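## Task

Take the milk bottle off the cart and set it upright on the third level of the supply shelving, counting the lowest level as the first. It must sit directly behind the water bottle already on that level, on the side away from the shelf's front edge. Every other item on that level must remain on it, standing and not piled on anything. Release the bottle and back the robot away at the end. A bottle that topples or leans counts as a failure, and it counts only if it stays in place without the robot holding it.

## Robot and tools

Robot: a Hello Robot Stretch 3. It has a two-wheeled base 0.33 m long and 0.34 m wide, a lift that rides a vertical mast, and one telescoping arm that reaches out to the robot's RIGHT side, with a wrist (yaw, pitch, roll) and a gripper at its end. The base cannot move sideways, so to shift the gripper forward or back you drive the base. Turns pivot about the point midway between the drive wheels, 0.05 m behind the front edge. With the arm retracted and the wrist folded, a turn sweeps a 0.28 m radius circle. An unfolded, level gripper reaches past that circle.

Frames: the base frame sits on the floor midway between the wheels, with x forward, y left and z up. hand_pose is reported in this frame, at the point where the closed fingertips meet. With all wrist joints at zero, that frame's x points up, its y points back along the arm toward the mast, and its z points to the rear. The odometry frame is the base frame where the scene began. Headings run from -3.142 to 3.142, positive to the left.

execute_actions takes "actions", a list holding one action (or none, which just reports state and images), plus optional "cameras": any of head_camera, nav_camera, wrist_camera, or all. Leaving it out or null means all; [] means none. An action may hold:
- "base" with exactly one key. translate_m is a relative drive in metres from the current spot, -1 to 1, forward positive. rotate_rad is a relative turn in place, -3.2 to 3.2, left (counter-clockwise) positive. It counts from the base position in the most recent state report.
- "joints", a single object of absolute targets by name. lift_m 0 to 1.1 is the arm's height on the mast. arm_m 0 to 0.52 is the extension. wrist_yaw_rad -1.345 to 4.42: 0 is along the arm, positive swings toward the front, 3.0 folds over the base. wrist_pitch_rad -1.57 to 0.451: 0 is level, negative tips the fingers down. wrist_roll_rad -2.911 to 2.911. gripper_m -0.089 to 0.179, larger means wider; the real fingertip gap is 0.007 less when nearly shut and 0.025 less when wide, and it is zero below 0.007. head_pan_rad -3.953 to 1.73: 0 is forward, -1.57 looks along the arm. head_tilt_rad -1.53 to 0.419, negative looks down.
- "contact_limits": {"arm_m": effort percent 1 to 100}. This halts the arm once its effort hits that level and caps its holding force until the next action.
All motions in an action start together and can finish at different times; one action lasts at most 15 s. A joint you leave out may still be driving toward an older target. Unknown keys or out-of-range values reject the call and nothing moves. If a result reports a stop, later calls in that same reply are skipped.

wait {seconds 0 to 10} lets time pass with no new command. zoom_image {camera, region [x0,y0,x1,y1] pixels, at most 504x504} enlarges part of that camera's latest image. finished_scene {scene 1 or 2} ends the scene for good and reports success. Replying without any tool call ends all scenes.

Result lines: joint_positions; base_status and joint_status (done, off_target = stopped away from its target and maybe still pushing, contact_stop, time_out, torque_fault). After the last three, the old target is dropped. on_its_own covers what you did not command; "held at" there is a held target, not the actual position. motor_effort is in percent with the peak in brackets; it carries fixed bias and noise. Positive wheel effort means pushing forward. lidar_m gives 12 distances in 30-degree sectors counter-clockwise from straight ahead (4th left, 7th behind, 10th right) in a plane 0.17 m high. It misses clear objects and the robot itself, and the mast or low lift can block sectors 5, 6, 9 and 10. wrist_depth_mm (45 to 1000) and head_depth_mm (280 to 4000, sideways image) are 7x7 grids of median depth, with "-" for no reading. base_odometry counts wheel slip as travel; turned_by_wheels and turned_by_imu give the turn since the last result. base_tilt is in degrees, forward and right positive, and has a fixed error of up to about 4 degrees. The head_camera and nav_camera both move with head pan and tilt; wrist_camera rides on the gripper. Camera intrinsics: head 896x504 (fx 656.4, cx 445.5, cy 252.8), nav fisheye 672x504, wrist 644x364 (fx 312.6).

Gripping: to grasp, command gripper_m below the object's width; smaller values squeeze harder, though a stall guard eases off and heavy items may slip. To let go, open at least 0.02 beyond the value where the fingers made contact. Neither the reading nor "done" proves you are holding anything.

Speed: the base is fast (0.30 m/s, 1.9 rad/s) only when stowed, meaning lift_m under 0.30, arm_m under 0.03 and wrist_yaw_rad over 2.54. Otherwise it is limited to 0.10 m/s and 0.63 rad/s.

Cautions: fold or unfold the wrist only with lift_m between 0.32 and 0.95, wrist_pitch_rad -0.4 and roll near 0. After folding you may lower the lift to 0.25. With yaw below -0.4, keep pitch at -0.5 or lower. The arm and lift stop and go slack when they hit something firmly; a slack lift can sag under load. The base, wrist and head never stop on contact. Wrist servos that strain for several seconds shut off for 10 s. Pushing against something rigid with the gripper above about 0.45 m, pushing again after a contact_stop, or driving while the gripper holds or snags something fixed can tip the robot. If it leans, reverse the last move in small steps, free the gripper, and lower the lift to about 0.2. Avoid drops, slams, hard hits and knocking shelf items over. Loose objects may occasionally get nudged. Finish each scene with the bottle released and the robot clear.

Each tool is called as name(argument=value, ...) on one line, values as JSON.

## Session

execute_actions(actions=[])

Scene clock: 0.00 s.
base_odometry: x=+0.000 y=+0.000 heading=+0.000 (m, m, rad; odometry frame)
turned_by_wheels: +0.000 (rad since the last result)
turned_by_imu: +0.000 (rad since the last result)
base_tilt: forward=+1.6 right=-0.2 (deg)
lidar_m: 2.36 2.68 1.42 1.39 1.56 1.54 2.09 1.59 1.96 1.85 1.78 2.14
head_depth_mm: 1793 2767 2814 2832 2840 2795 2243 / 1723 2704 2753 2743 2454 2467 2243 / 1726 2661 2679 2697 2378 2418 2207 / 1751 2629 2603 2635 2343 2356 2200 / 1747 2583 2558 2596 2282 2302 2197 / 1694 2524 2527 2537 2252 2255 2193 / 1780 2438 2460 2478 2455 2489 2152
base_status: not commanded
joint_positions: lift_m=+0.524 arm_m=-0.002 wrist_yaw_rad=+2.803 wrist_pitch_rad=-0.525 wrist_roll_rad=+0.001 gripper_m=+0.037 head_pan_rad=-0.003 head_tilt_rad=-0.023
joint_status: not commanded
motor_effort: left_wheel=+0 right_wheel=+0 lift_m=+27 arm_m=-2 wrist_yaw_rad=+0 wrist_pitch_rad=+7 wrist_roll_rad=+1 gripper_m=+1 head_pan_rad=+0 head_tilt_rad=+2 (%)
hand_pose: x=+0.0484 y=+0.0544 z=+0.5130 quat_wxyz=(+0.297, +0.704, +0.066, +0.642) (m; base frame)
wrist_depth_mm: - - - - - - - / - - - - - - - / - - - - - - - / - - 953 968 925 926 892 / 851 - 832 797 797 769 753 / 730 719 - 702 677 668 658 / 636 627 637 630 598 596 578
pictures: head_camera (sideways: a quarter turn clockwise sets it upright), nav_camera (sideways: a quarter turn counterclockwise sets it upright), wrist_camera
Images, in order (width x height): head_camera 896x504, nav_camera 672x504, wrist_camera 644x364.

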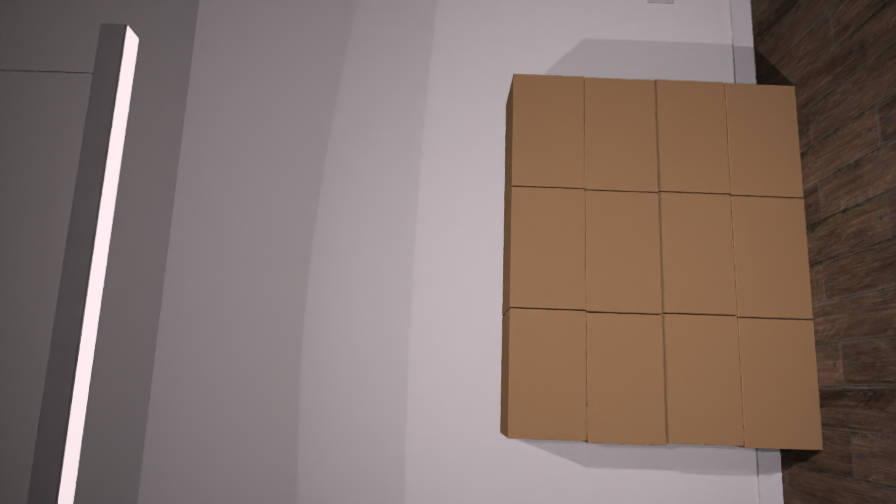

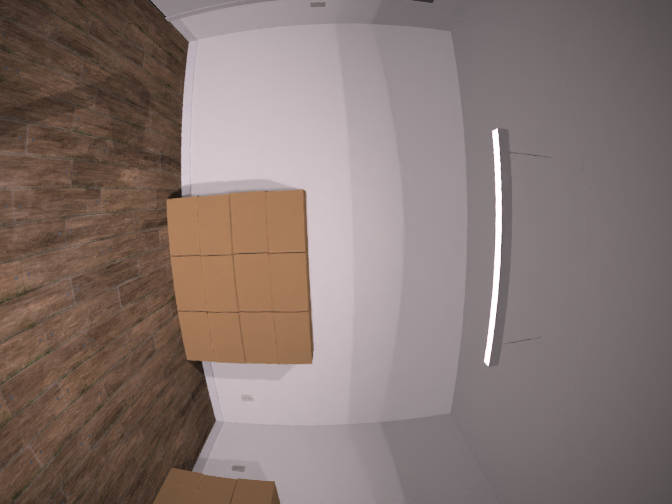

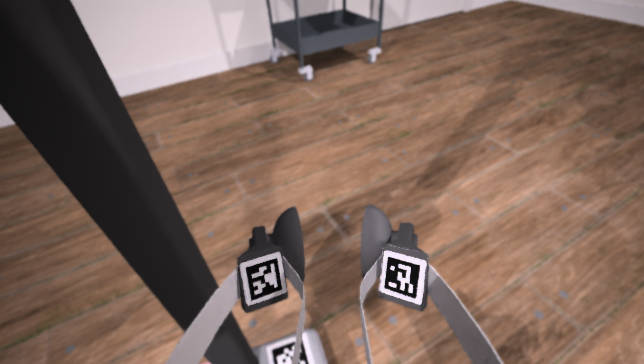

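execute_actions(actions=[{"joints":{"head_pan_rad":1.3,"head_tilt_rad":-0.4}}], cameras=["head_camera","nav_camera"])

execute_actions(actions=[{"joints":{"head_pan_rad":-3.3}}], cameras=["nav_camera"])

execute_actions(actions=[{"joints":{"head_pan_rad":-1.9}}], cameras=["nav_camera"])

Scene clock: 4.67 s.
base_odometry: x=+0.000 y=+0.000 heading=+0.000 (m, m, rad; odometry frame)
turned_by_wheels: +0.000 (rad since the last result)
turned_by_imu: +0.000 (rad since the last result)
base_tilt: forward=+1.6 right=-0.2 (deg)
lidar_m: 2.36 2.68 1.42 1.39 1.57 1.54 2.09 1.59 1.95 1.85 1.79 2.14
head_depth_mm: 1832 1968 2132 2359 2388 1784 1438 / 1735 1864 2015 2181 2259 1787 1431 / 1656 1788 1938 1878 1887 1777 1417 / 1577 1691 1814 1727 1811 1703 1415 / 1506 1611 1712 1843 1958 1748 1415 / 1448 1531 1642 1754 1876 1755 1407 / 1382 1463 1564 1674 1785 1737 1399
base_status: not commanded
joint_positions: lift_m=+0.524 arm_m=-0.002 wrist_yaw_rad=+2.803 wrist_pitch_rad=-0.525 wrist_roll_rad=+0.001 gripper_m=+0.037 head_pan_rad=+1.293 head_tilt_rad=-0.395
joint_status: all done
motor_effort: left_wheel=+0(0) right_wheel=+0(0) lift_m=+27(27) arm_m=-2(1) wrist_yaw_rad=+0(1) wrist_pitch_rad=+7(7) wrist_roll_rad=+1(1) gripper_m=+0(0) head_pan_rad=+4(49) head_tilt_rad=-3(32) (%)
hand_pose: x=+0.0484 y=+0.0544 z=+0.5130 quat_wxyz=(+0.297, +0.704, +0.066, +0.642) (m; base frame)
wrist_depth_mm: - - - - - - - / - - - - - - - / - - - - - - - / - - 966 945 912 895 886 / 847 - 830 805 799 763 742 / 719 710 - 687 669 672 657 / 637 626 634 622 594 593 583
pictures: head_camera (sideways: a quarter turn clockwise sets it upright), nav_camera (sideways: a quarter turn counterclockwise sets it upright)
Images, in order (width x height): head_camera 896x504, nav_camera 672x504.

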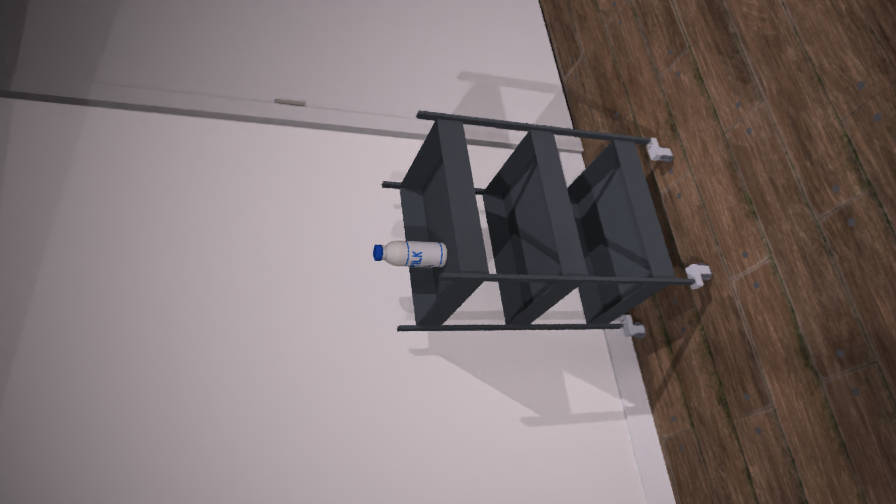

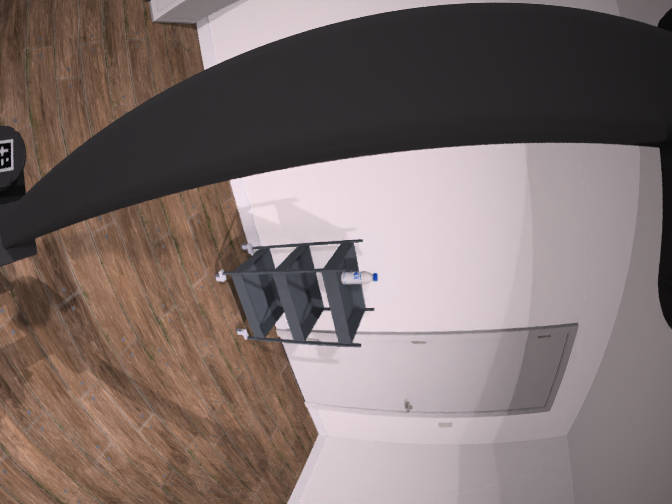

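Scene clock: 7.20 s.
base_odometry: x=+0.000 y=+0.000 heading=+0.000 (m, m, rad; odometry frame)
turned_by_wheels: +0.000 (rad since the last result)
turned_by_imu: +0.000 (rad since the last result)
base_tilt: forward=+1.6 right=-0.2 (deg)
lidar_m: 2.37 2.68 1.42 1.40 1.56 1.54 2.09 1.59 1.95 1.85 1.79 2.14
head_depth_mm: 2084 2248 2406 2568 2393 1796 1437 / 2014 2163 2328 2553 2351 1790 1434 / 1942 2085 2241 2444 2359 1778 1419 / 1881 2005 2169 2329 2355 1774 1420 / 1808 1937 2066 2248 2326 1739 1409 / 1762 1864 2015 2150 2244 1751 1405 / 1716 1820 1923 2069 2181 1736 1408
base_status: not commanded
joint_positions: lift_m=+0.524 arm_m=-0.002 wrist_yaw_rad=+2.803 wrist_pitch_rad=-0.525 wrist_roll_rad=+0.001 gripper_m=+0.037 head_pan_rad=-3.293 head_tilt_rad=-0.395
joint_status: all done
motor_effort: left_wheel=+0(0) right_wheel=+0(0) lift_m=+27(27) arm_m=-1(1) wrist_yaw_rad=+0(0) wrist_pitch_rad=+7(7) wrist_roll_rad=+1(1) gripper_m=+1(0) head_pan_rad=-5(46) head_tilt_rad=-3(3) (%)
hand_pose: x=+0.0484 y=+0.0544 z=+0.5130 quat_wxyz=(+0.297, +0.704, +0.066, +0.642) (m; base frame)
wrist_depth_mm: - - - - - - - / - - - - - - - / - - - - - - - / - - 967 964 918 908 898 / 844 - 854 805 800 766 765 / 727 711 - 688 676 681 671 / 641 632 635 628 602 588 587
pictures: nav_camera (sideways: a quarter turn counterclockwise sets it upright)
Images, in order (width x height): nav_camera 672x504.

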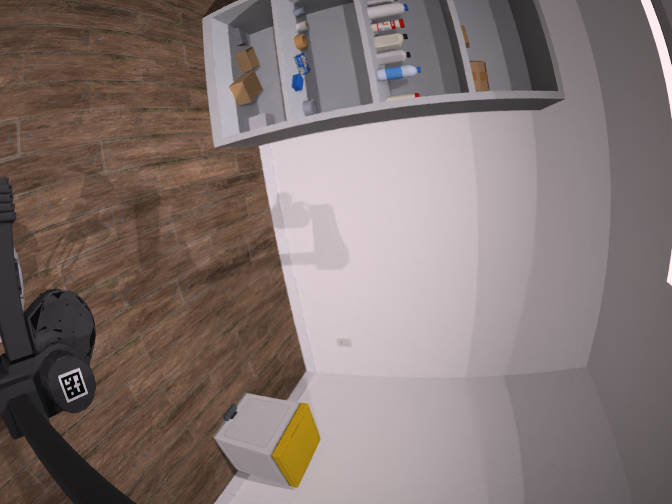

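Scene clock: 8.43 s.
base_odometry: x=+0.000 y=+0.000 heading=+0.000 (m, m, rad; odometry frame)
turned_by_wheels: +0.000 (rad since the last result)
turned_by_imu: +0.000 (rad since the last result)
base_tilt: forward=+1.6 right=-0.2 (deg)
lidar_m: 2.36 2.68 1.42 1.40 1.57 1.54 2.09 1.59 1.96 1.85 1.79 2.14
head_depth_mm: 2369 2490 2585 2670 2384 1794 1428 / 2300 2460 2676 2899 2357 1785 1432 / 2152 2306 2484 2737 2374 1780 1421 / 2040 2192 2336 2533 2335 1767 1418 / 1934 2051 2196 2381 2338 1754 1413 / 1840 1953 2094 2242 2288 1751 1404 / 1753 1844 1966 2099 2193 1743 1407
base_status: not commanded
joint_positions: lift_m=+0.524 arm_m=-0.002 wrist_yaw_rad=+2.803 wrist_pitch_rad=-0.525 wrist_roll_rad=+0.001 gripper_m=+0.037 head_pan_rad=-1.907 head_tilt_rad=-0.395
joint_status: all done
motor_effort: left_wheel=+0(0) right_wheel=+0(0) lift_m=+27(27) arm_m=-1(1) wrist_yaw_rad=+0(0) wrist_pitch_rad=+7(7) wrist_roll_rad=+1(1) gripper_m=+0(0) head_pan_rad=+3(48) head_tilt_rad=-3(3) (%)
hand_pose: x=+0.0484 y=+0.0544 z=+0.5130 quat_wxyz=(+0.297, +0.704, +0.066, +0.642) (m; base frame)
wrist_depth_mm: - - - - - - - / - - - - - - - / - - - - - - - / - - 971 944 914 903 880 / 858 - 848 795 804 778 762 / 725 720 - 698 673 668 657 / 630 629 629 616 598 585 588
pictures: nav_camera (sideways: a quarter turn counterclockwise sets it upright)
Images, in order (width x height): nav_camera 672x504.

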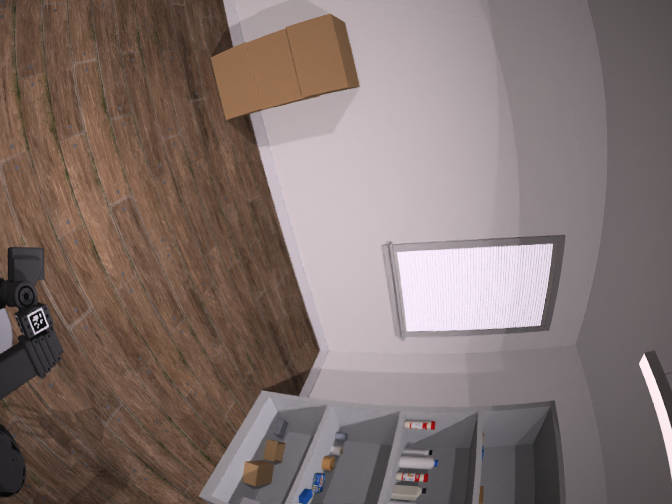

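execute_actions(actions=[{"base":{"rotate_rad":0.96},"joints":{"lift_m":0.28,"wrist_pitch_rad":-0.4,"wrist_yaw_rad":3.0}}], cameras=[])

execute_actions(actions=[{"base":{"translate_m":0.95}}], cameras=[])

execute_actions(actions=[{"base":{"rotate_rad":2.38},"joints":{"head_pan_rad":-1.57,"head_tilt_rad":-0.7}}], cameras=[])

execute_actions(actions=[{"joints":{"lift_m":0.75}}], cameras=[])

execute_actions(actions=[{"joints":{"wrist_yaw_rad":0,"wrist_pitch_rad":0,"gripper_m":0.15}}])

Scene clock: 17.17 s.
base_odometry: x=+0.000 y=+0.000 heading=+0.960 (m, m, rad; odometry frame)
turned_by_wheels: +0.960 (rad since the last result)
turned_by_imu: +0.939 (rad since the last result)
base_tilt: forward=+1.6 right=-0.2 (deg)
lidar_m: 1.49 1.39 1.67 1.54 2.09 1.59 1.95 2.09 1.79 2.14 2.37 2.36
head_depth_mm: 1734 1837 1924 1765 2105 1798 1438 / 1798 1908 1988 1839 1968 1792 1430 / 1875 1985 2135 2209 2088 1769 1427 / 1952 2079 2213 2351 2355 1774 1418 / 2034 2167 2275 2371 2356 1772 1417 / 2134 2273 2330 2277 2308 1751 1407 / 2237 2400 2558 2804 2299 1737 1398
base_status: done
joint_positions: lift_m=+0.281 arm_m=-0.002 wrist_yaw_rad=+2.998 wrist_pitch_rad=-0.419 wrist_roll_rad=+0.001 gripper_m=+0.037 head_pan_rad=-1.907 head_tilt_rad=-0.396
joint_status: all done
motor_effort: left_wheel=-2(6) right_wheel=+2(5) lift_m=+15(23) arm_m=-1(1) wrist_yaw_rad=+2(2) wrist_pitch_rad=+10(8) wrist_roll_rad=+1(1) gripper_m=+0(1) head_pan_rad=+3(3) head_tilt_rad=-3(3) (%)
hand_pose: x=+0.0108 y=+0.0788 z=+0.2931 quat_wxyz=(+0.196, +0.700, +0.097, +0.679) (m; base frame)
wrist_depth_mm: - - - - - - - / - - - - - - - / - 968 927 908 876 854 821 / 743 727 710 703 683 666 644 / 599 600 - 576 575 544 536 / 506 503 - - 467 458 455 / 444 - - - 404 399 394
pictures: none
No camera images: the call's "cameras" was empty. Leave "cameras" out to get every camera's image.

Scene clock: 22.03 s.
base_odometry: x=+0.545 y=+0.778 heading=+0.960 (m, m, rad; odometry frame)
turned_by_wheels: +0.000 (rad since the last result)
turned_by_imu: +0.005 (rad since the last result)
base_tilt: forward=+1.7 right=-0.2 (deg)
lidar_m: 1.18 0.62 0.61 1.17 1.77 2.44 2.91 2.43 2.47 1.97 1.75 1.98
head_depth_mm: 2283 2385 2557 2702 2395 1784 1433 / 2370 2501 2594 2583 2344 1784 1436 / 2468 2605 2639 2632 2367 1765 1429 / 2554 2756 2881 3049 2327 1756 1419 / 2707 2859 3093 3208 2344 1765 1412 / 2766 2937 3131 3218 2302 1736 1409 / 2466 2579 2681 2424 2290 1734 1396
base_status: done
joint_positions: lift_m=+0.281 arm_m=-0.002 wrist_yaw_rad=+2.999 wrist_pitch_rad=-0.418 wrist_roll_rad=+0.001 gripper_m=+0.037 head_pan_rad=-1.907 head_tilt_rad=-0.396
joint_status: not commanded
motor_effort: left_wheel=-2(6) right_wheel=+2(7) lift_m=+16(15) arm_m=-2(1) wrist_yaw_rad=+1(1) wrist_pitch_rad=+9(9) wrist_roll_rad=+1(1) gripper_m=+0(0) head_pan_rad=+4(5) head_tilt_rad=-3(3) (%)
hand_pose: x=+0.0107 y=+0.0789 z=+0.2933 quat_wxyz=(+0.196, +0.700, +0.097, +0.680) (m; base frame)
wrist_depth_mm: - - - - - 838 726 / - - - - - 793 720 / - 972 944 906 883 759 514 / 759 739 711 698 677 658 642 / 603 597 - 570 572 546 539 / 507 505 - - 468 458 457 / 444 - - - 403 401 392
pictures: none
No camera images: the call's "cameras" was empty. Leave "cameras" out to get every camera's image.

Scene clock: 24.83 s.
base_odometry: x=+0.545 y=+0.778 heading=-2.944 (m, m, rad; odometry frame)
turned_by_wheels: +2.380 (rad since the last result)
turned_by_imu: +2.319 (rad since the last result)
base_tilt: forward=+1.6 right=-0.2 (deg)
lidar_m: 2.04 2.43 2.86 2.44 2.47 1.76 1.75 1.49 0.65 0.62 1.06 1.41
head_depth_mm: 861 963 1095 987 1073 1326 1196 / 859 958 1073 1007 1092 1173 1195 / 860 958 1055 971 1084 1221 1187 / 853 957 1065 979 1081 1214 1186 / 856 955 1066 1065 1107 1268 1184 / 854 952 1080 1245 1470 1365 1177 / 852 951 1079 1246 1465 1357 1168
base_status: done
joint_positions: lift_m=+0.281 arm_m=-0.002 wrist_yaw_rad=+2.999 wrist_pitch_rad=-0.418 wrist_roll_rad=+0.001 gripper_m=+0.037 head_pan_rad=-1.577 head_tilt_rad=-0.692
joint_status: all done
motor_effort: left_wheel=-2(8) right_wheel=+2(7) lift_m=+15(16) arm_m=-2(2) wrist_yaw_rad=+1(0) wrist_pitch_rad=+9(9) wrist_roll_rad=+1(1) gripper_m=+0(1) head_pan_rad=+4(30) head_tilt_rad=-5(32) (%)
hand_pose: x=+0.0107 y=+0.0789 z=+0.2933 quat_wxyz=(+0.196, +0.700, +0.097, +0.680) (m; base frame)
wrist_depth_mm: - - - - - - - / - - - - - - - / - 967 936 920 880 848 820 / 752 738 710 695 680 661 644 / 603 598 - 569 574 545 533 / 502 507 - - 465 460 453 / 445 - - - 402 399 392
pictures: none
No camera images: the call's "cameras" was empty. Leave "cameras" out to get every camera's image.

Scene clock: 29.93 s.
base_odometry: x=+0.545 y=+0.778 heading=-2.944 (m, m, rad; odometry frame)
turned_by_wheels: +0.000 (rad since the last result)
turned_by_imu: +0.000 (rad since the last result)
base_tilt: forward=+1.6 right=-0.2 (deg)
lidar_m: 2.04 2.44 2.87 2.43 2.47 1.75 1.75 1.49 0.64 0.62 1.06 1.41
head_depth_mm: 860 960 1094 981 1064 1333 1235 / 859 961 1069 1008 1090 1175 1212 / 859 960 1052 971 1084 1214 1234 / 856 958 1063 986 1084 1212 1231 / 853 959 1064 1062 1107 1265 1234 / 853 950 1085 1247 1465 1368 1178 / 850 950 1079 1239 1465 1364 1167
base_status: not commanded
joint_positions: lift_m=+0.749 arm_m=-0.002 wrist_yaw_rad=+2.999 wrist_pitch_rad=-0.418 wrist_roll_rad=+0.001 gripper_m=+0.037 head_pan_rad=-1.577 head_tilt_rad=-0.692
joint_status: all done
motor_effort: left_wheel=-2(2) right_wheel=+2(2) lift_m=+37(40) arm_m=-2(2) wrist_yaw_rad=+1(1) wrist_pitch_rad=+8(9) wrist_roll_rad=+1(1) gripper_m=+1(0) head_pan_rad=+3(4) head_tilt_rad=-5(5) (%)
hand_pose: x=+0.0107 y=+0.0789 z=+0.7622 quat_wxyz=(+0.196, +0.700, +0.097, +0.680) (m; base frame)
wrist_depth_mm: - - - - - - - / - - - - - - - / - - - - - - - / - - - - - - - / - - - - - - - / - - - - - 968 958 / 926 894 - 887 847 835 848
pictures: none
No camera images: the call's "cameras" was empty. Leave "cameras" out to get every camera's image.

Scene clock: 32.43 s.
base_odometry: x=+0.545 y=+0.778 heading=-2.944 (m, m, rad; odometry frame)
turned_by_wheels: +0.000 (rad since the last result)
turned_by_imu: +0.000 (rad since the last result)
base_tilt: forward=+1.6 right=-0.2 (deg)
lidar_m: 2.05 2.44 2.87 2.44 2.46 1.76 1.75 1.49 0.65 0.61 1.06 1.41
head_depth_mm: 860 962 1092 985 1069 1328 1231 / 859 964 1074 1010 1092 1196 1219 / 856 958 1052 973 1084 1174 - / 856 958 1068 979 1081 996 - / 855 960 1061 1072 1108 1267 1179 / 853 956 1081 1246 1476 1365 1179 / 850 953 1082 1243 1470 1363 1176
base_status: not commanded
joint_positions: lift_m=+0.749 arm_m=-0.002 wrist_yaw_rad=+0.002 wrist_pitch_rad=-0.022 wrist_roll_rad=+0.001 gripper_m=+0.150 head_pan_rad=-1.577 head_tilt_rad=-0.692
joint_status: all done
motor_effort: left_wheel=-2(2) right_wheel=+2(2) lift_m=+38(38) arm_m=-2(2) wrist_yaw_rad=-2(1) wrist_pitch_rad=+11(11) wrist_roll_rad=+1(1) gripper_m=+1(100) head_pan_rad=+4(3) head_tilt_rad=-5(5) (%)
hand_pose: x=-0.0209 y=-0.3989 z=+0.8585 quat_wxyz=(+0.707, +0.009, -0.707, -0.007) (m; base frame)
wrist_depth_mm: 725 709 696 721 717 702 679 / 755 740 751 737 747 739 713 / 769 770 758 761 762 754 724 / 806 787 790 780 780 766 743 / 831 823 819 618 643 678 779 / 866 - 858 409 401 - 807 / 911 914 898 731 715 864 842
pictures: head_camera (sideways: a quarter turn clockwise sets it upright), nav_camera (sideways: a quarter turn counterclockwise sets it upright), wrist_camera
Images, in order (width x height): head_camera 896x504, nav_camera 672x504, wrist_camera 644x364.

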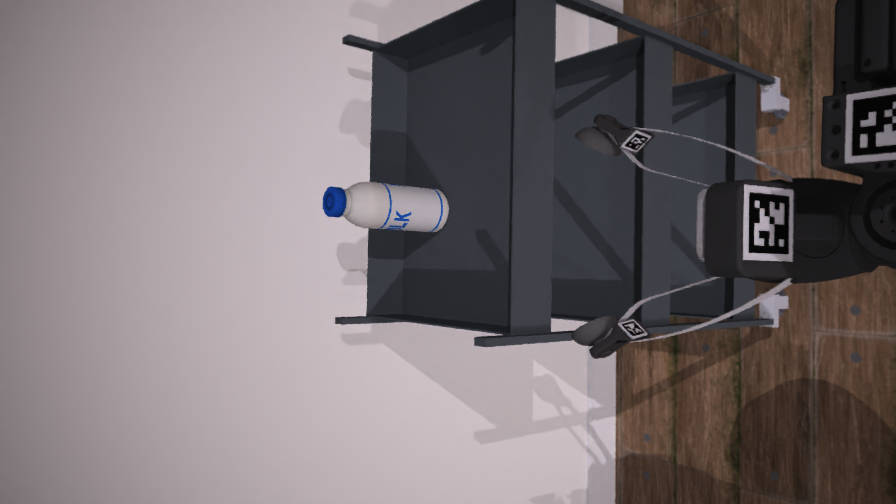

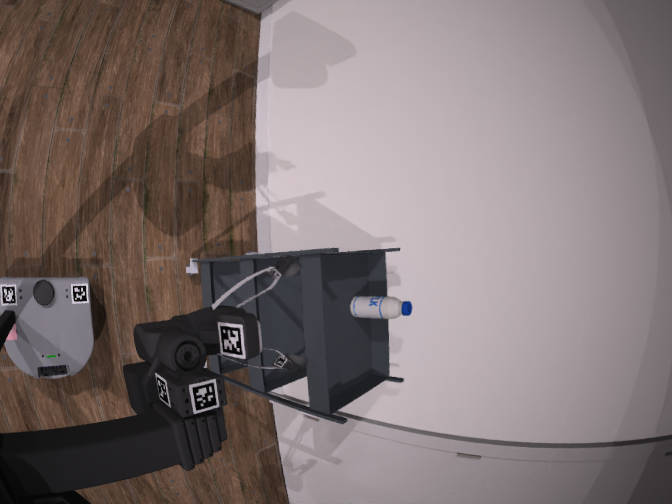

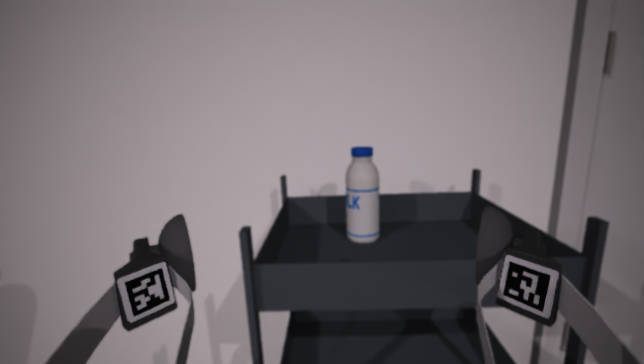

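execute_actions(actions=[{"base":{"translate_m":-0.05},"joints":{"lift_m":0.67,"arm_m":0.28}}], cameras=["head_camera","wrist_camera"])

Scene clock: 38.97 s.
base_odometry: x=+0.594 y=+0.788 heading=-2.944 (m, m, rad; odometry frame)
turned_by_wheels: +0.000 (rad since the last result)
turned_by_imu: +0.000 (rad since the last result)
base_tilt: forward=+1.6 right=-0.2 (deg)
lidar_m: 2.06 2.48 2.87 2.44 2.39 1.70 1.72 1.49 0.65 0.62 1.06 1.41
head_depth_mm: 863 969 1093 1184 1453 1402 1218 / 858 962 1068 1010 1015 - - / 859 963 1069 1005 - 1234 1190 / 859 958 1051 970 1077 1213 1183 / 857 954 1065 990 1076 1153 1178 / 852 953 1084 1219 1437 1365 1179 / 853 953 1080 1246 1465 1363 1171
base_status: done
joint_positions: lift_m=+0.671 arm_m=+0.280 wrist_yaw_rad=+0.001 wrist_pitch_rad=-0.020 wrist_roll_rad=+0.001 gripper_m=+0.150 head_pan_rad=-1.577 head_tilt_rad=-0.692
joint_status: all done
motor_effort: left_wheel=-2(7) right_wheel=+2(1) lift_m=+15(34) arm_m=+5(5) wrist_yaw_rad=+1(2) wrist_pitch_rad=+10(11) wrist_roll_rad=+1(1) gripper_m=+1(1) head_pan_rad=+5(3) head_tilt_rad=-5(5) (%)
hand_pose: x=-0.0213 y=-0.6803 z=+0.7800 quat_wxyz=(+0.707, +0.008, -0.707, -0.007) (m; base frame)
wrist_depth_mm: 466 464 462 454 460 457 455 / 482 481 477 472 475 471 470 / 498 498 497 323 495 492 490 / 515 512 510 313 504 499 505 / 536 530 439 327 429 427 320 / 557 - 335 327 322 - 292 / 191 248 257 253 249 244 243
pictures: head_camera (sideways: a quarter turn clockwise sets it upright), wrist_camera
Images, in order (width x height): head_camera 896x504, wrist_camera 644x364.

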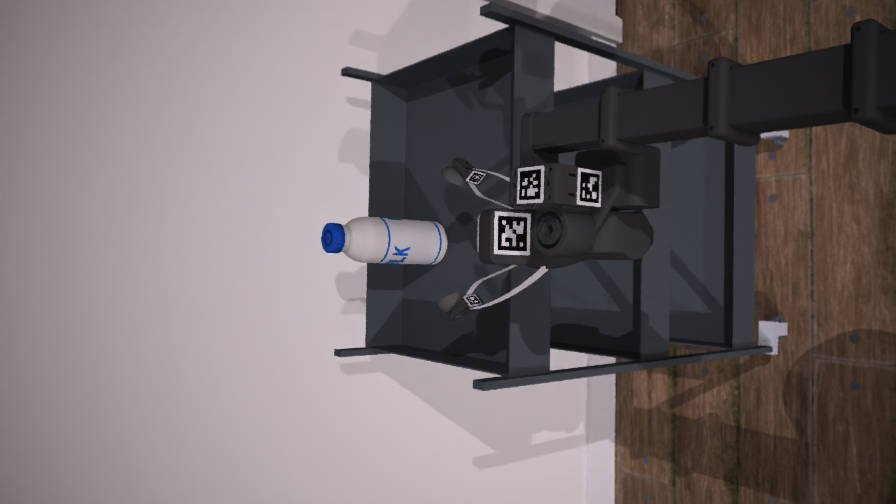

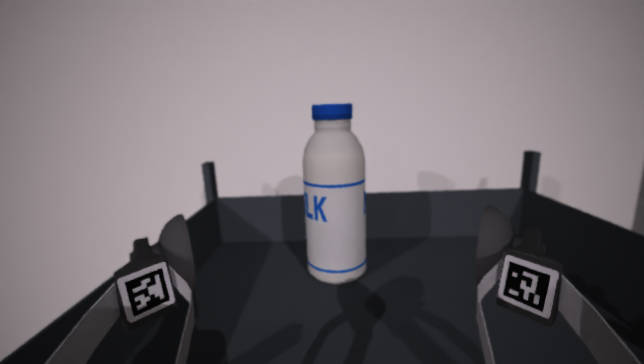

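execute_actions(actions=[{"joints":{"lift_m":0.68,"arm_m":0.435}}], cameras=["wrist_camera"])

execute_actions(actions=[{"joints":{"gripper_m":0.03}}], cameras=[])

execute_actions(actions=[{"joints":{"lift_m":0.8}}], cameras=["head_camera","wrist_camera"])

Scene clock: 48.33 s.
base_odometry: x=+0.594 y=+0.788 heading=-2.944 (m, m, rad; odometry frame)
turned_by_wheels: +0.000 (rad since the last result)
turned_by_imu: +0.000 (rad since the last result)
base_tilt: forward=+1.6 right=-0.2 (deg)
lidar_m: 2.06 2.48 2.87 2.44 2.38 1.70 1.71 1.49 0.65 0.62 1.06 1.42
head_depth_mm: 863 969 1097 1181 1448 1402 1200 / 861 964 1073 1025 1061 - - / 859 965 1072 - 1088 1214 1188 / 857 958 1047 977 1086 1210 1188 / 854 959 1062 989 1076 1154 1180 / 855 952 1088 1219 1445 1364 1178 / 853 950 1082 1241 1470 1361 1178
base_status: not commanded
joint_positions: lift_m=+0.679 arm_m=+0.435 wrist_yaw_rad=+0.001 wrist_pitch_rad=-0.020 wrist_roll_rad=+0.001 gripper_m=+0.150 head_pan_rad=-1.577 head_tilt_rad=-0.692
joint_status: all done
motor_effort: left_wheel=-2(2) right_wheel=+2(2) lift_m=+37(40) arm_m=+5(5) wrist_yaw_rad=-1(0) wrist_pitch_rad=+10(10) wrist_roll_rad=+1(1) gripper_m=+1(1) head_pan_rad=+4(3) head_tilt_rad=-4(5) (%)
hand_pose: x=-0.0213 y=-0.8353 z=+0.7889 quat_wxyz=(+0.707, +0.008, -0.707, -0.007) (m; base frame)
wrist_depth_mm: 324 321 320 320 318 317 318 / 336 334 335 333 331 330 327 / 349 347 344 161 342 341 337 / 360 361 358 159 352 354 349 / 376 369 369 155 283 362 280 / 394 - 295 160 288 - 280 / 401 260 269 168 260 256 254
pictures: wrist_camera
Images, in order (width x height): wrist_camera 644x364.

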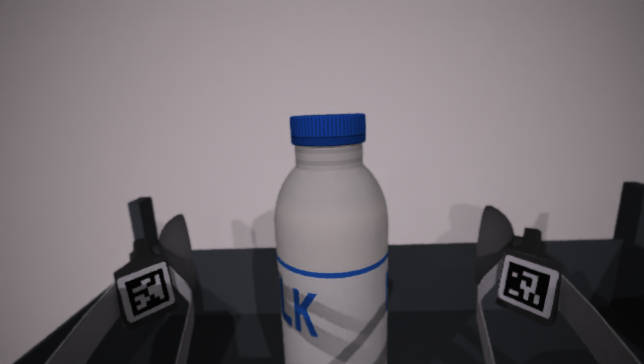

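Scene clock: 50.60 s.
base_odometry: x=+0.594 y=+0.788 heading=-2.944 (m, m, rad; odometry frame)
turned_by_wheels: +0.000 (rad since the last result)
turned_by_imu: +0.000 (rad since the last result)
base_tilt: forward=+1.6 right=-0.2 (deg)
lidar_m: 2.06 2.48 2.87 2.44 2.39 1.70 1.72 1.49 0.65 0.62 1.06 1.41
head_depth_mm: 860 970 1098 1183 1452 1392 1195 / 860 966 1073 1022 1061 - - / 858 960 1067 - 1088 1219 1193 / 860 958 1043 999 1081 1210 1184 / 854 957 1065 989 1075 1153 1176 / 853 952 1084 1223 1438 1361 1178 / 852 953 1082 1245 1473 1365 1174
base_status: not commanded
joint_positions: lift_m=+0.679 arm_m=+0.435 wrist_yaw_rad=+0.001 wrist_pitch_rad=-0.020 wrist_roll_rad=+0.001 gripper_m=+0.030 head_pan_rad=-1.577 head_tilt_rad=-0.692
joint_status: all done
motor_effort: left_wheel=-2(2) right_wheel=+2(2) lift_m=+38(38) arm_m=+5(4) wrist_yaw_rad=+0(0) wrist_pitch_rad=+10(10) wrist_roll_rad=+1(1) gripper_m=-1(98) head_pan_rad=+4(3) head_tilt_rad=-5(5) (%)
hand_pose: x=-0.0212 y=-0.8353 z=+0.7890 quat_wxyz=(+0.707, +0.008, -0.707, -0.007) (m; base frame)
wrist_depth_mm: 323 320 322 319 319 318 316 / 335 333 331 330 330 327 326 / 348 346 344 189 340 339 336 / 360 359 358 181 355 352 349 / 375 370 368 178 359 360 279 / 391 282 296 183 288 286 286 / 205 250 270 189 252 257 253
pictures: none
No camera images: the call's "cameras" was empty. Leave "cameras" out to get every camera's image.

Scene clock: 52.53 s.
base_odometry: x=+0.594 y=+0.788 heading=-2.944 (m, m, rad; odometry frame)
turned_by_wheels: +0.000 (rad since the last result)
turned_by_imu: +0.000 (rad since the last result)
base_tilt: forward=+1.6 right=-0.2 (deg)
lidar_m: 2.06 2.49 2.86 2.44 2.39 1.70 1.72 1.49 0.65 0.62 1.06 1.42
head_depth_mm: 863 964 1094 1192 1412 - - / 862 964 1073 - 1089 1176 1197 / 859 961 1051 966 1087 1214 1187 / 858 959 1053 963 1080 1210 1186 / 856 959 1065 985 1078 1149 1180 / 853 954 1083 1224 1445 1372 1177 / 851 952 1082 1243 1472 1364 1177
base_status: not commanded
joint_positions: lift_m=+0.799 arm_m=+0.435 wrist_yaw_rad=+0.000 wrist_pitch_rad=-0.021 wrist_roll_rad=+0.001 gripper_m=+0.030 head_pan_rad=-1.577 head_tilt_rad=-0.692
joint_status: all done
motor_effort: left_wheel=-2(2) right_wheel=+2(2) lift_m=+38(40) arm_m=+5(4) wrist_yaw_rad=+1(0) wrist_pitch_rad=+10(11) wrist_roll_rad=+1(1) gripper_m=+0(0) head_pan_rad=+4(3) head_tilt_rad=-5(5) (%)
hand_pose: x=-0.0214 y=-0.8353 z=+0.9087 quat_wxyz=(+0.707, +0.008, -0.707, -0.008) (m; base frame)
wrist_depth_mm: 322 322 316 320 320 318 316 / 334 333 333 330 329 329 324 / 348 344 345 343 342 340 338 / 363 358 358 354 355 351 352 / 377 372 371 369 367 366 366 / 391 390 384 223 382 380 381 / 407 403 399 201 394 393 393
pictures: head_camera (sideways: a quarter turn clockwise sets it upright), wrist_camera
Images, in order (width x height): head_camera 896x504, wrist_camera 644x364.

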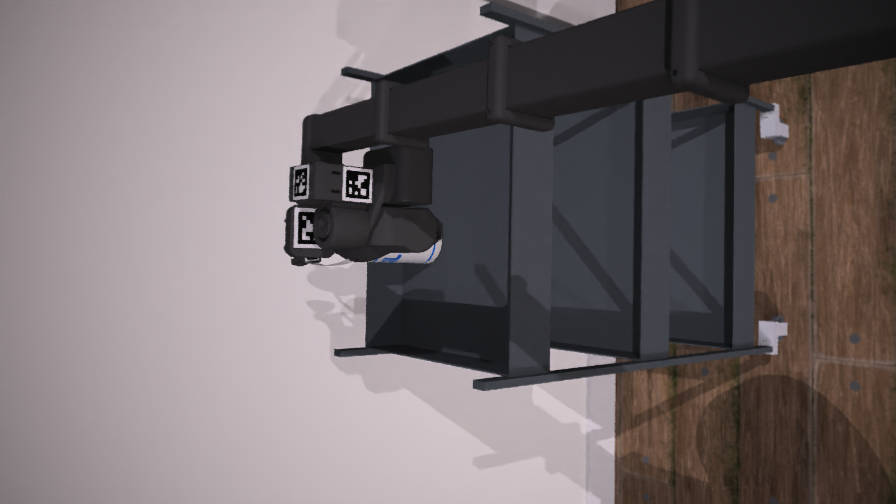

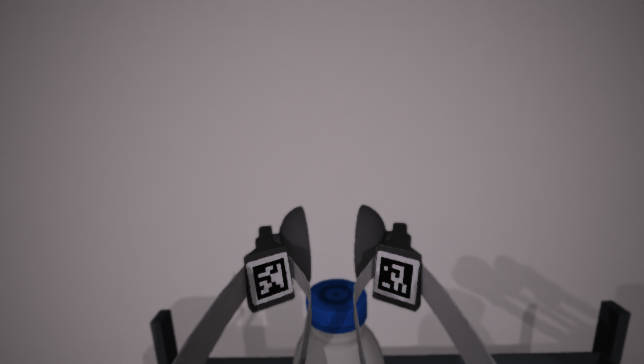

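Squeezed out; go deeper.

execute_actions(actions=[{"joints":{"gripper_m":0.15,"arm_m":0.485}}], cameras=[])

execute_actions(actions=[{"joints":{"lift_m":0.665}}], cameras=[])

execute_actions(actions=[{"joints":{"gripper_m":0.02}}], cameras=[])

execute_actions(actions=[{"joints":{"lift_m":0.8}}], cameras=["wrist_camera"])

Scene clock: 57.73 s.
base_odometry: x=+0.594 y=+0.788 heading=-2.944 (m, m, rad; odometry frame)
turned_by_wheels: +0.000 (rad since the last result)
turned_by_imu: +0.000 (rad since the last result)
base_tilt: forward=+1.5 right=-0.2 (deg)
lidar_m: 2.05 2.48 2.87 2.44 2.39 1.70 1.72 1.49 0.65 0.62 1.06 1.41
head_depth_mm: 859 963 1096 1207 1416 - - / 860 963 1063 - 1088 1182 1191 / 859 960 - 1001 1084 1219 1187 / 859 959 1054 968 1083 1210 1184 / 856 959 1061 982 1076 1150 1178 / 852 953 1078 1224 1443 1366 1179 / 851 953 1083 1243 1473 1365 1172
base_status: not commanded
joint_positions: lift_m=+0.799 arm_m=+0.485 wrist_yaw_rad=+0.000 wrist_pitch_rad=-0.021 wrist_roll_rad=+0.001 gripper_m=+0.150 head_pan_rad=-1.577 head_tilt_rad=-0.692
joint_status: all done
motor_effort: left_wheel=-2(2) right_wheel=+2(2) lift_m=+38(37) arm_m=+4(6) wrist_yaw_rad=+1(1) wrist_pitch_rad=+11(10) wrist_roll_rad=+1(1) gripper_m=+1(100) head_pan_rad=+4(3) head_tilt_rad=-5(5) (%)
hand_pose: x=-0.0214 y=-0.8853 z=+0.9087 quat_wxyz=(+0.707, +0.008, -0.707, -0.008) (m; base frame)
wrist_depth_mm: 277 276 274 273 272 272 271 / 286 286 283 284 283 280 280 / 298 296 296 294 291 292 291 / 309 308 306 306 304 303 303 / 321 318 319 317 315 311 313 / 334 - 330 329 330 - 326 / 346 349 345 179 341 342 341
pictures: none
No camera images: the call's "cameras" was empty. Leave "cameras" out to get every camera's image.

Scene clock: 59.80 s.
base_odometry: x=+0.594 y=+0.788 heading=-2.944 (m, m, rad; odometry frame)
turned_by_wheels: +0.000 (rad since the last result)
turned_by_imu: +0.000 (rad since the last result)
base_tilt: forward=+1.6 right=-0.2 (deg)
lidar_m: 2.05 2.48 2.87 2.43 2.39 1.71 1.71 1.49 0.65 0.62 1.06 1.42
head_depth_mm: 863 965 1094 1182 1456 1394 1199 / 860 963 1070 1038 1017 - - / 857 962 1073 - 1087 1219 1189 / 858 960 1058 964 1082 1212 1181 / 855 957 1065 988 1080 1151 1181 / 852 955 1081 1222 1444 1360 1178 / 855 951 1082 1246 1468 1358 1171
base_status: not commanded
joint_positions: lift_m=+0.666 arm_m=+0.485 wrist_yaw_rad=+0.000 wrist_pitch_rad=-0.021 wrist_roll_rad=+0.001 gripper_m=+0.150 head_pan_rad=-1.577 head_tilt_rad=-0.692
joint_status: all done
motor_effort: left_wheel=-2(2) right_wheel=+2(2) lift_m=+15(32) arm_m=+5(5) wrist_yaw_rad=+1(1) wrist_pitch_rad=+10(11) wrist_roll_rad=+1(1) gripper_m=+0(1) head_pan_rad=+4(3) head_tilt_rad=-5(5) (%)
hand_pose: x=-0.0214 y=-0.8853 z=+0.7749 quat_wxyz=(+0.707, +0.008, -0.707, -0.008) (m; base frame)
wrist_depth_mm: 276 276 274 274 272 272 271 / 286 285 285 280 283 282 281 / 297 297 296 121 292 290 292 / 308 308 308 118 303 303 302 / 321 315 317 116 233 312 311 / 333 - 239 120 231 - 232 / 188 242 243 126 221 237 236
pictures: none
No camera images: the call's "cameras" was empty. Leave "cameras" out to get every camera's image.

Scene clock: 61.60 s.
base_odometry: x=+0.594 y=+0.788 heading=-2.944 (m, m, rad; odometry frame)
turned_by_wheels: +0.000 (rad since the last result)
turned_by_imu: +0.000 (rad since the last result)
base_tilt: forward=+1.6 right=-0.2 (deg)
lidar_m: 2.06 2.49 2.88 2.44 2.39 1.70 1.71 1.49 0.64 0.62 1.06 1.41
head_depth_mm: 860 963 1099 1186 1458 1394 1190 / 861 964 1074 1033 1015 - - / 858 961 1067 - 1087 1213 1187 / 858 958 1052 980 1081 1209 1183 / 858 961 1064 983 1079 1153 1185 / 856 957 1085 1224 1437 1365 1180 / 853 953 1078 1243 1469 1363 1169
base_status: not commanded
joint_positions: lift_m=+0.666 arm_m=+0.485 wrist_yaw_rad=+0.000 wrist_pitch_rad=-0.021 wrist_roll_rad=+0.001 gripper_m=+0.021 head_pan_rad=-1.577 head_tilt_rad=-0.692
joint_status: all done
motor_effort: left_wheel=-2(2) right_wheel=+2(1) lift_m=+15(15) arm_m=+4(4) wrist_yaw_rad=+1(0) wrist_pitch_rad=+11(10) wrist_roll_rad=+1(1) gripper_m=-26(98) head_pan_rad=+4(3) head_tilt_rad=-5(5) (%)
hand_pose: x=-0.0214 y=-0.8854 z=+0.7749 quat_wxyz=(+0.707, +0.008, -0.707, -0.008) (m; base frame)
wrist_depth_mm: 278 275 274 274 272 272 273 / 288 287 284 121 281 280 279 / 297 297 295 118 295 292 292 / 309 309 306 115 301 304 301 / 323 318 316 113 126 310 311 / 333 239 238 117 123 233 231 / 196 232 245 122 226 240 233
pictures: none
No camera images: the call's "cameras" was empty. Leave "cameras" out to get every camera's image.

Scene clock: 63.67 s.
base_odometry: x=+0.594 y=+0.788 heading=-2.944 (m, m, rad; odometry frame)
turned_by_wheels: +0.000 (rad since the last result)
turned_by_imu: +0.000 (rad since the last result)
base_tilt: forward=+1.6 right=-0.2 (deg)
lidar_m: 2.06 2.48 2.87 2.44 2.39 1.71 1.72 1.49 0.65 0.62 1.06 1.42
head_depth_mm: 863 967 1101 1211 1410 - - / 858 964 1064 - 1092 1177 1192 / 857 959 - 1001 1086 1210 1185 / 857 958 1056 994 1085 1211 1179 / 858 960 1066 985 1077 1149 1186 / 856 956 1085 1221 1440 1357 1182 / 852 949 1080 1242 1476 1365 1167
base_status: not commanded
joint_positions: lift_m=+0.799 arm_m=+0.485 wrist_yaw_rad=+0.000 wrist_pitch_rad=-0.065 wrist_roll_rad=+0.001 gripper_m=+0.025 head_pan_rad=-1.577 head_tilt_rad=-0.692
joint_status: all done
motor_effort: left_wheel=-2(2) right_wheel=+2(2) lift_m=+41(44) arm_m=+4(4) wrist_yaw_rad=-1(0) wrist_pitch_rad=+32(34) wrist_roll_rad=+1(1) gripper_m=-23(26) head_pan_rad=+4(3) head_tilt_rad=-6(5) (%)
hand_pose: x=-0.0214 y=-0.8838 z=+0.8974 quat_wxyz=(+0.707, +0.023, -0.707, -0.023) (m; base frame)
wrist_depth_mm: 272 271 269 270 270 267 267 / 283 283 282 276 279 280 278 / 297 297 295 118 294 292 292 / 311 308 308 116 302 305 306 / 324 327 320 113 126 319 319 / 344 340 - 117 124 335 335 / 362 353 357 123 347 354 351
pictures: wrist_camera
Images, in order (width x height): wrist_camera 644x364.

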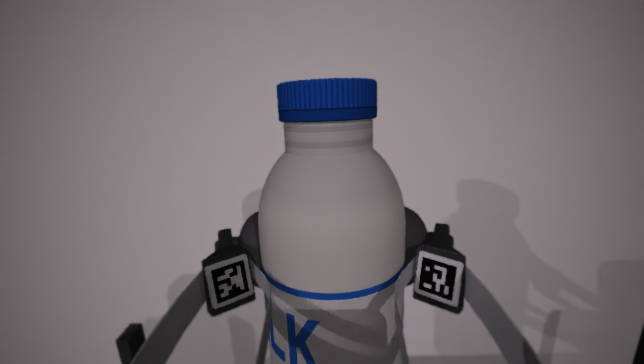

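execute_actions(actions=[{"joints":{"arm_m":0.0,"wrist_pitch_rad":0.04}}], cameras=[])

execute_actions(actions=[{"base":{"rotate_rad":0.635}}], cameras=[])

execute_actions(actions=[{"base":{"translate_m":1}}], cameras=[])

execute_actions(actions=[{"base":{"translate_m":1}}], cameras=[])

execute_actions(actions=[{"base":{"rotate_rad":0.97},"joints":{"head_tilt_rad":-0.4}}])

Scene clock: 75.13 s.
base_odometry: x=+0.594 y=+0.788 heading=-2.944 (m, m, rad; odometry frame)
turned_by_wheels: +0.000 (rad since the last result)
turned_by_imu: +0.000 (rad since the last result)
base_tilt: forward=+1.6 right=-0.2 (deg)
lidar_m: 2.06 2.48 2.86 2.44 2.39 1.70 1.71 1.49 0.65 0.62 1.06 1.41
head_depth_mm: 862 970 1100 1186 1450 1389 - / 861 966 1072 1010 1087 1178 - / 860 958 1067 1007 804 1176 - / 857 957 1070 1000 478 - - / 853 954 1063 982 1057 1141 1181 / 854 955 1080 1222 1443 1364 1176 / 855 953 1081 1242 1475 1364 1174
base_status: not commanded
joint_positions: lift_m=+0.799 arm_m=+0.000 wrist_yaw_rad=+0.000 wrist_pitch_rad=-0.028 wrist_roll_rad=+0.001 gripper_m=+0.025 head_pan_rad=-1.577 head_tilt_rad=-0.692
joint_status: wrist_pitch_rad off_target (ended at -0.028, target +0.040); the others done
on_its_own: wrist_pitch_rad is at rest, and its effort (+35) is outside its rest range (-20 to +32)
motor_effort: left_wheel=-2(2) right_wheel=+2(2) lift_m=+41(41) arm_m=-7(7) wrist_yaw_rad=+0(0) wrist_pitch_rad=+35(36) wrist_roll_rad=+1(1) gripper_m=-23(23) head_pan_rad=+3(3) head_tilt_rad=-5(5) (%)
hand_pose: x=-0.0214 y=-0.4008 z=+0.9066 quat_wxyz=(+0.707, +0.010, -0.707, -0.010) (m; base frame)
wrist_depth_mm: 717 709 713 711 710 699 685 / 744 722 741 720 732 733 716 / 760 769 764 118 766 743 729 / 794 802 805 116 777 779 773 / 834 840 813 113 126 805 791 / 858 871 - 117 124 448 833 / 909 904 708 123 421 421 859
pictures: none
No camera images: the call's "cameras" was empty. Leave "cameras" out to get every camera's image.

Scene clock: 77.10 s.
base_odometry: x=+0.594 y=+0.788 heading=-2.309 (m, m, rad; odometry frame)
turned_by_wheels: +0.635 (rad since the last result)
turned_by_imu: +0.621 (rad since the last result)
base_tilt: forward=+1.6 right=-0.2 (deg)
lidar_m: 2.48 2.48 2.43 2.16 1.70 1.93 1.35 0.63 0.62 1.09 1.58 2.76
head_depth_mm: 877 962 1062 1165 888 1012 - / 931 1021 1131 1282 1445 1323 - / 988 1097 1226 1389 1477 1399 - / 1050 1170 1327 1488 478 - - / 1129 1263 1446 1682 1636 1372 1181 / 1213 1369 1586 1839 1629 1370 1176 / 1317 1498 1750 1940 1620 1364 1175
base_status: done
joint_positions: lift_m=+0.799 arm_m=+0.000 wrist_yaw_rad=+0.000 wrist_pitch_rad=-0.028 wrist_roll_rad=+0.001 gripper_m=+0.025 head_pan_rad=-1.577 head_tilt_rad=-0.692
joint_status: not commanded
on_its_own: wrist_pitch_rad is at rest, and its effort (+34) is outside its rest range (-20 to +32)
motor_effort: left_wheel=-2(6) right_wheel=+1(4) lift_m=+41(42) arm_m=-6(7) wrist_yaw_rad=+1(0) wrist_pitch_rad=+34(35) wrist_roll_rad=+1(1) gripper_m=-24(23) head_pan_rad=+4(3) head_tilt_rad=-5(5) (%)
hand_pose: x=-0.0214 y=-0.4008 z=+0.9066 quat_wxyz=(+0.707, +0.010, -0.707, -0.010) (m; base frame)
wrist_depth_mm: - - - 912 761 651 571 / - - - 876 767 672 583 / - - - 118 796 687 602 / - - - 115 784 708 623 / - - - 113 126 729 597 / - - - 117 124 744 515 / - - - 123 867 808 349
pictures: none
No camera images: the call's "cameras" was empty. Leave "cameras" out to get every camera's image.

Scene clock: 88.17 s.
base_odometry: x=-0.079 y=+0.048 heading=-2.309 (m, m, rad; odometry frame)
turned_by_wheels: +0.000 (rad since the last result)
turned_by_imu: +0.004 (rad since the last result)
base_tilt: forward=+1.6 right=-0.2 (deg)
lidar_m: 1.78 2.22 1.88 2.26 2.50 2.45 1.56 1.36 1.59 1.42 2.06 1.53
head_depth_mm: 1367 1496 1652 1831 1668 1405 - / 1446 1591 1779 1932 1661 1383 - / 1534 1705 1840 1979 1518 1403 - / 1628 1819 1750 1737 479 - - / 1767 1961 1779 1877 1639 1373 1184 / 1883 2128 2408 2017 1629 1365 1170 / 2034 2258 2428 2006 1614 1362 1171
base_status: done
joint_positions: lift_m=+0.799 arm_m=+0.000 wrist_yaw_rad=+0.000 wrist_pitch_rad=-0.028 wrist_roll_rad=+0.001 gripper_m=+0.025 head_pan_rad=-1.577 head_tilt_rad=-0.692
joint_status: not commanded
on_its_own: wrist_pitch_rad is at rest, and its effort (+34) is outside its rest range (-20 to +32)
motor_effort: left_wheel=-2(3) right_wheel=+2(4) lift_m=+42(42) arm_m=-7(6) wrist_yaw_rad=+1(0) wrist_pitch_rad=+34(35) wrist_roll_rad=+1(1) gripper_m=-24(24) head_pan_rad=+3(4) head_tilt_rad=-5(5) (%)
hand_pose: x=-0.0214 y=-0.4008 z=+0.9066 quat_wxyz=(+0.707, +0.010, -0.707, -0.010) (m; base frame)
wrist_depth_mm: - - - - - - 950 / - - - - - - 970 / - - - 118 - - - / - - - 116 - - - / - - - 113 126 - - / - - - 117 124 - - / - - - 123 - - -
pictures: none
No camera images: the call's "cameras" was empty. Leave "cameras" out to get every camera's image.

Scene clock: 99.23 s.
base_odometry: x=-0.752 y=-0.692 heading=-2.309 (m, m, rad; odometry frame)
turned_by_wheels: +0.000 (rad since the last result)
turned_by_imu: +0.004 (rad since the last result)
base_tilt: forward=+1.6 right=-0.2 (deg)
lidar_m: 0.95 1.65 1.62 1.66 2.50 3.26 2.30 2.19 1.74 1.57 0.69 0.81
head_depth_mm: 1855 2025 2237 1973 1659 1394 - / 1958 2168 2385 2073 1658 1391 - / 1998 2247 2460 2067 1526 1400 - / 1737 1961 2250 2035 479 - - / 1533 1703 1915 1989 1642 1373 1181 / 1367 1508 1665 1829 1630 1368 1180 / 1244 1347 1475 1640 1640 1352 1171
base_status: done
joint_positions: lift_m=+0.799 arm_m=+0.000 wrist_yaw_rad=+0.000 wrist_pitch_rad=-0.028 wrist_roll_rad=+0.001 gripper_m=+0.025 head_pan_rad=-1.577 head_tilt_rad=-0.692
joint_status: not commanded
on_its_own: wrist_pitch_rad is at rest, and its effort (+34) is outside its rest range (-20 to +32)
motor_effort: left_wheel=-2(1) right_wheel=+2(5) lift_m=+41(41) arm_m=-7(7) wrist_yaw_rad=+0(0) wrist_pitch_rad=+34(34) wrist_roll_rad=+1(1) gripper_m=-24(24) head_pan_rad=+4(4) head_tilt_rad=-5(5) (%)
hand_pose: x=-0.0214 y=-0.4008 z=+0.9066 quat_wxyz=(+0.707, +0.010, -0.707, -0.010) (m; base frame)
wrist_depth_mm: 784 914 - - - - - / 793 945 - - - - - / 803 952 - 118 - - - / 820 988 - 115 - - - / 814 - - 113 126 - - / 838 - - 117 123 - - / 861 - - 123 - - -
pictures: none
No camera images: the call's "cameras" was empty. Leave "cameras" out to get every camera's image.

Scene clock: 101.73 s.
base_odometry: x=-0.752 y=-0.692 heading=-1.339 (m, m, rad; odometry frame)
turned_by_wheels: +0.970 (rad since the last result)
turned_by_imu: +0.949 (rad since the last result)
base_tilt: forward=+1.6 right=-0.2 (deg)
lidar_m: 1.62 1.66 1.84 3.26 2.48 2.23 1.74 1.70 0.69 0.70 0.95 0.97
head_depth_mm: 550 588 632 1189 1332 1456 1410 / 681 894 842 750 780 836 924 / 698 992 1048 771 1222 1003 998 / 714 1001 1042 720 1236 447 444 / 736 1003 1045 802 1243 1028 1168 / 751 1005 836 798 1241 1001 1165 / 769 1007 838 789 1237 1019 1233
base_status: done
joint_positions: lift_m=+0.799 arm_m=+0.000 wrist_yaw_rad=+0.000 wrist_pitch_rad=-0.028 wrist_roll_rad=+0.001 gripper_m=+0.025 head_pan_rad=-1.577 head_tilt_rad=-0.409
joint_status: all done
on_its_own: wrist_pitch_rad is at rest, and its effort (+34) is outside its rest range (-20 to +32)
motor_effort: left_wheel=-2(6) right_wheel=+1(3) lift_m=+42(42) arm_m=-7(7) wrist_yaw_rad=+0(1) wrist_pitch_rad=+34(34) wrist_roll_rad=+1(1) gripper_m=-24(24) head_pan_rad=+4(4) head_tilt_rad=+5(31) (%)
hand_pose: x=-0.0214 y=-0.4008 z=+0.9066 quat_wxyz=(+0.707, +0.010, -0.707, -0.010) (m; base frame)
wrist_depth_mm: 698 561 578 540 573 819 807 / 704 583 571 438 546 852 840 / 666 877 848 118 569 878 867 / 725 922 890 116 485 925 907 / 719 942 919 113 126 959 963 / 715 756 - 117 124 - - / 635 626 615 123 477 - -
pictures: head_camera (sideways: a quarter turn clockwise sets it upright), nav_camera (sideways: a quarter turn counterclockwise sets it upright), wrist_camera
Images, in order (width x height): head_camera 896x504, nav_camera 672x504, wrist_camera 644x364.

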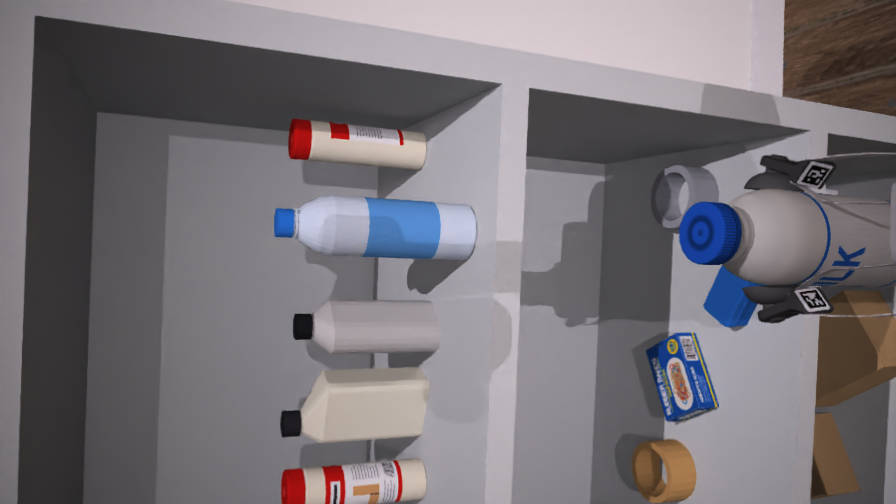

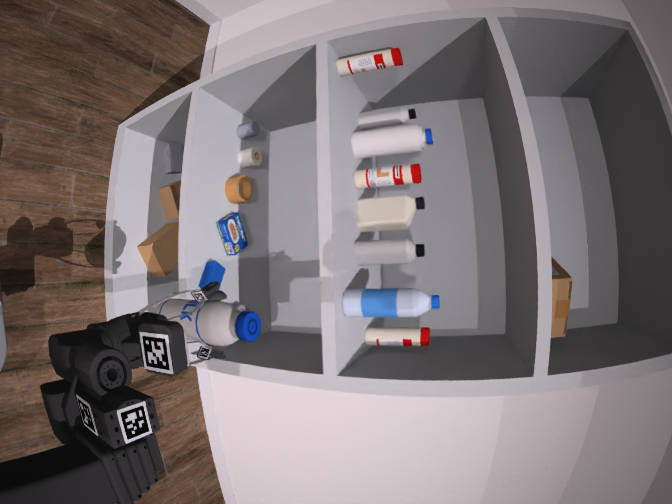

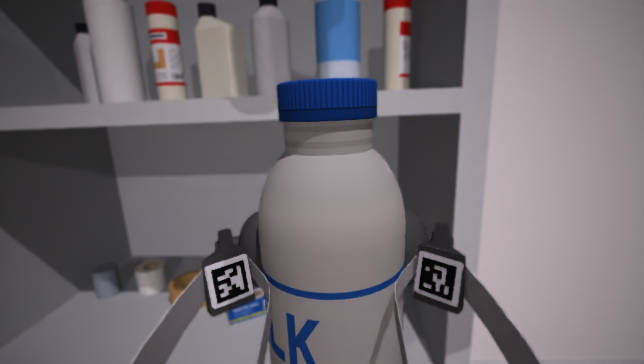

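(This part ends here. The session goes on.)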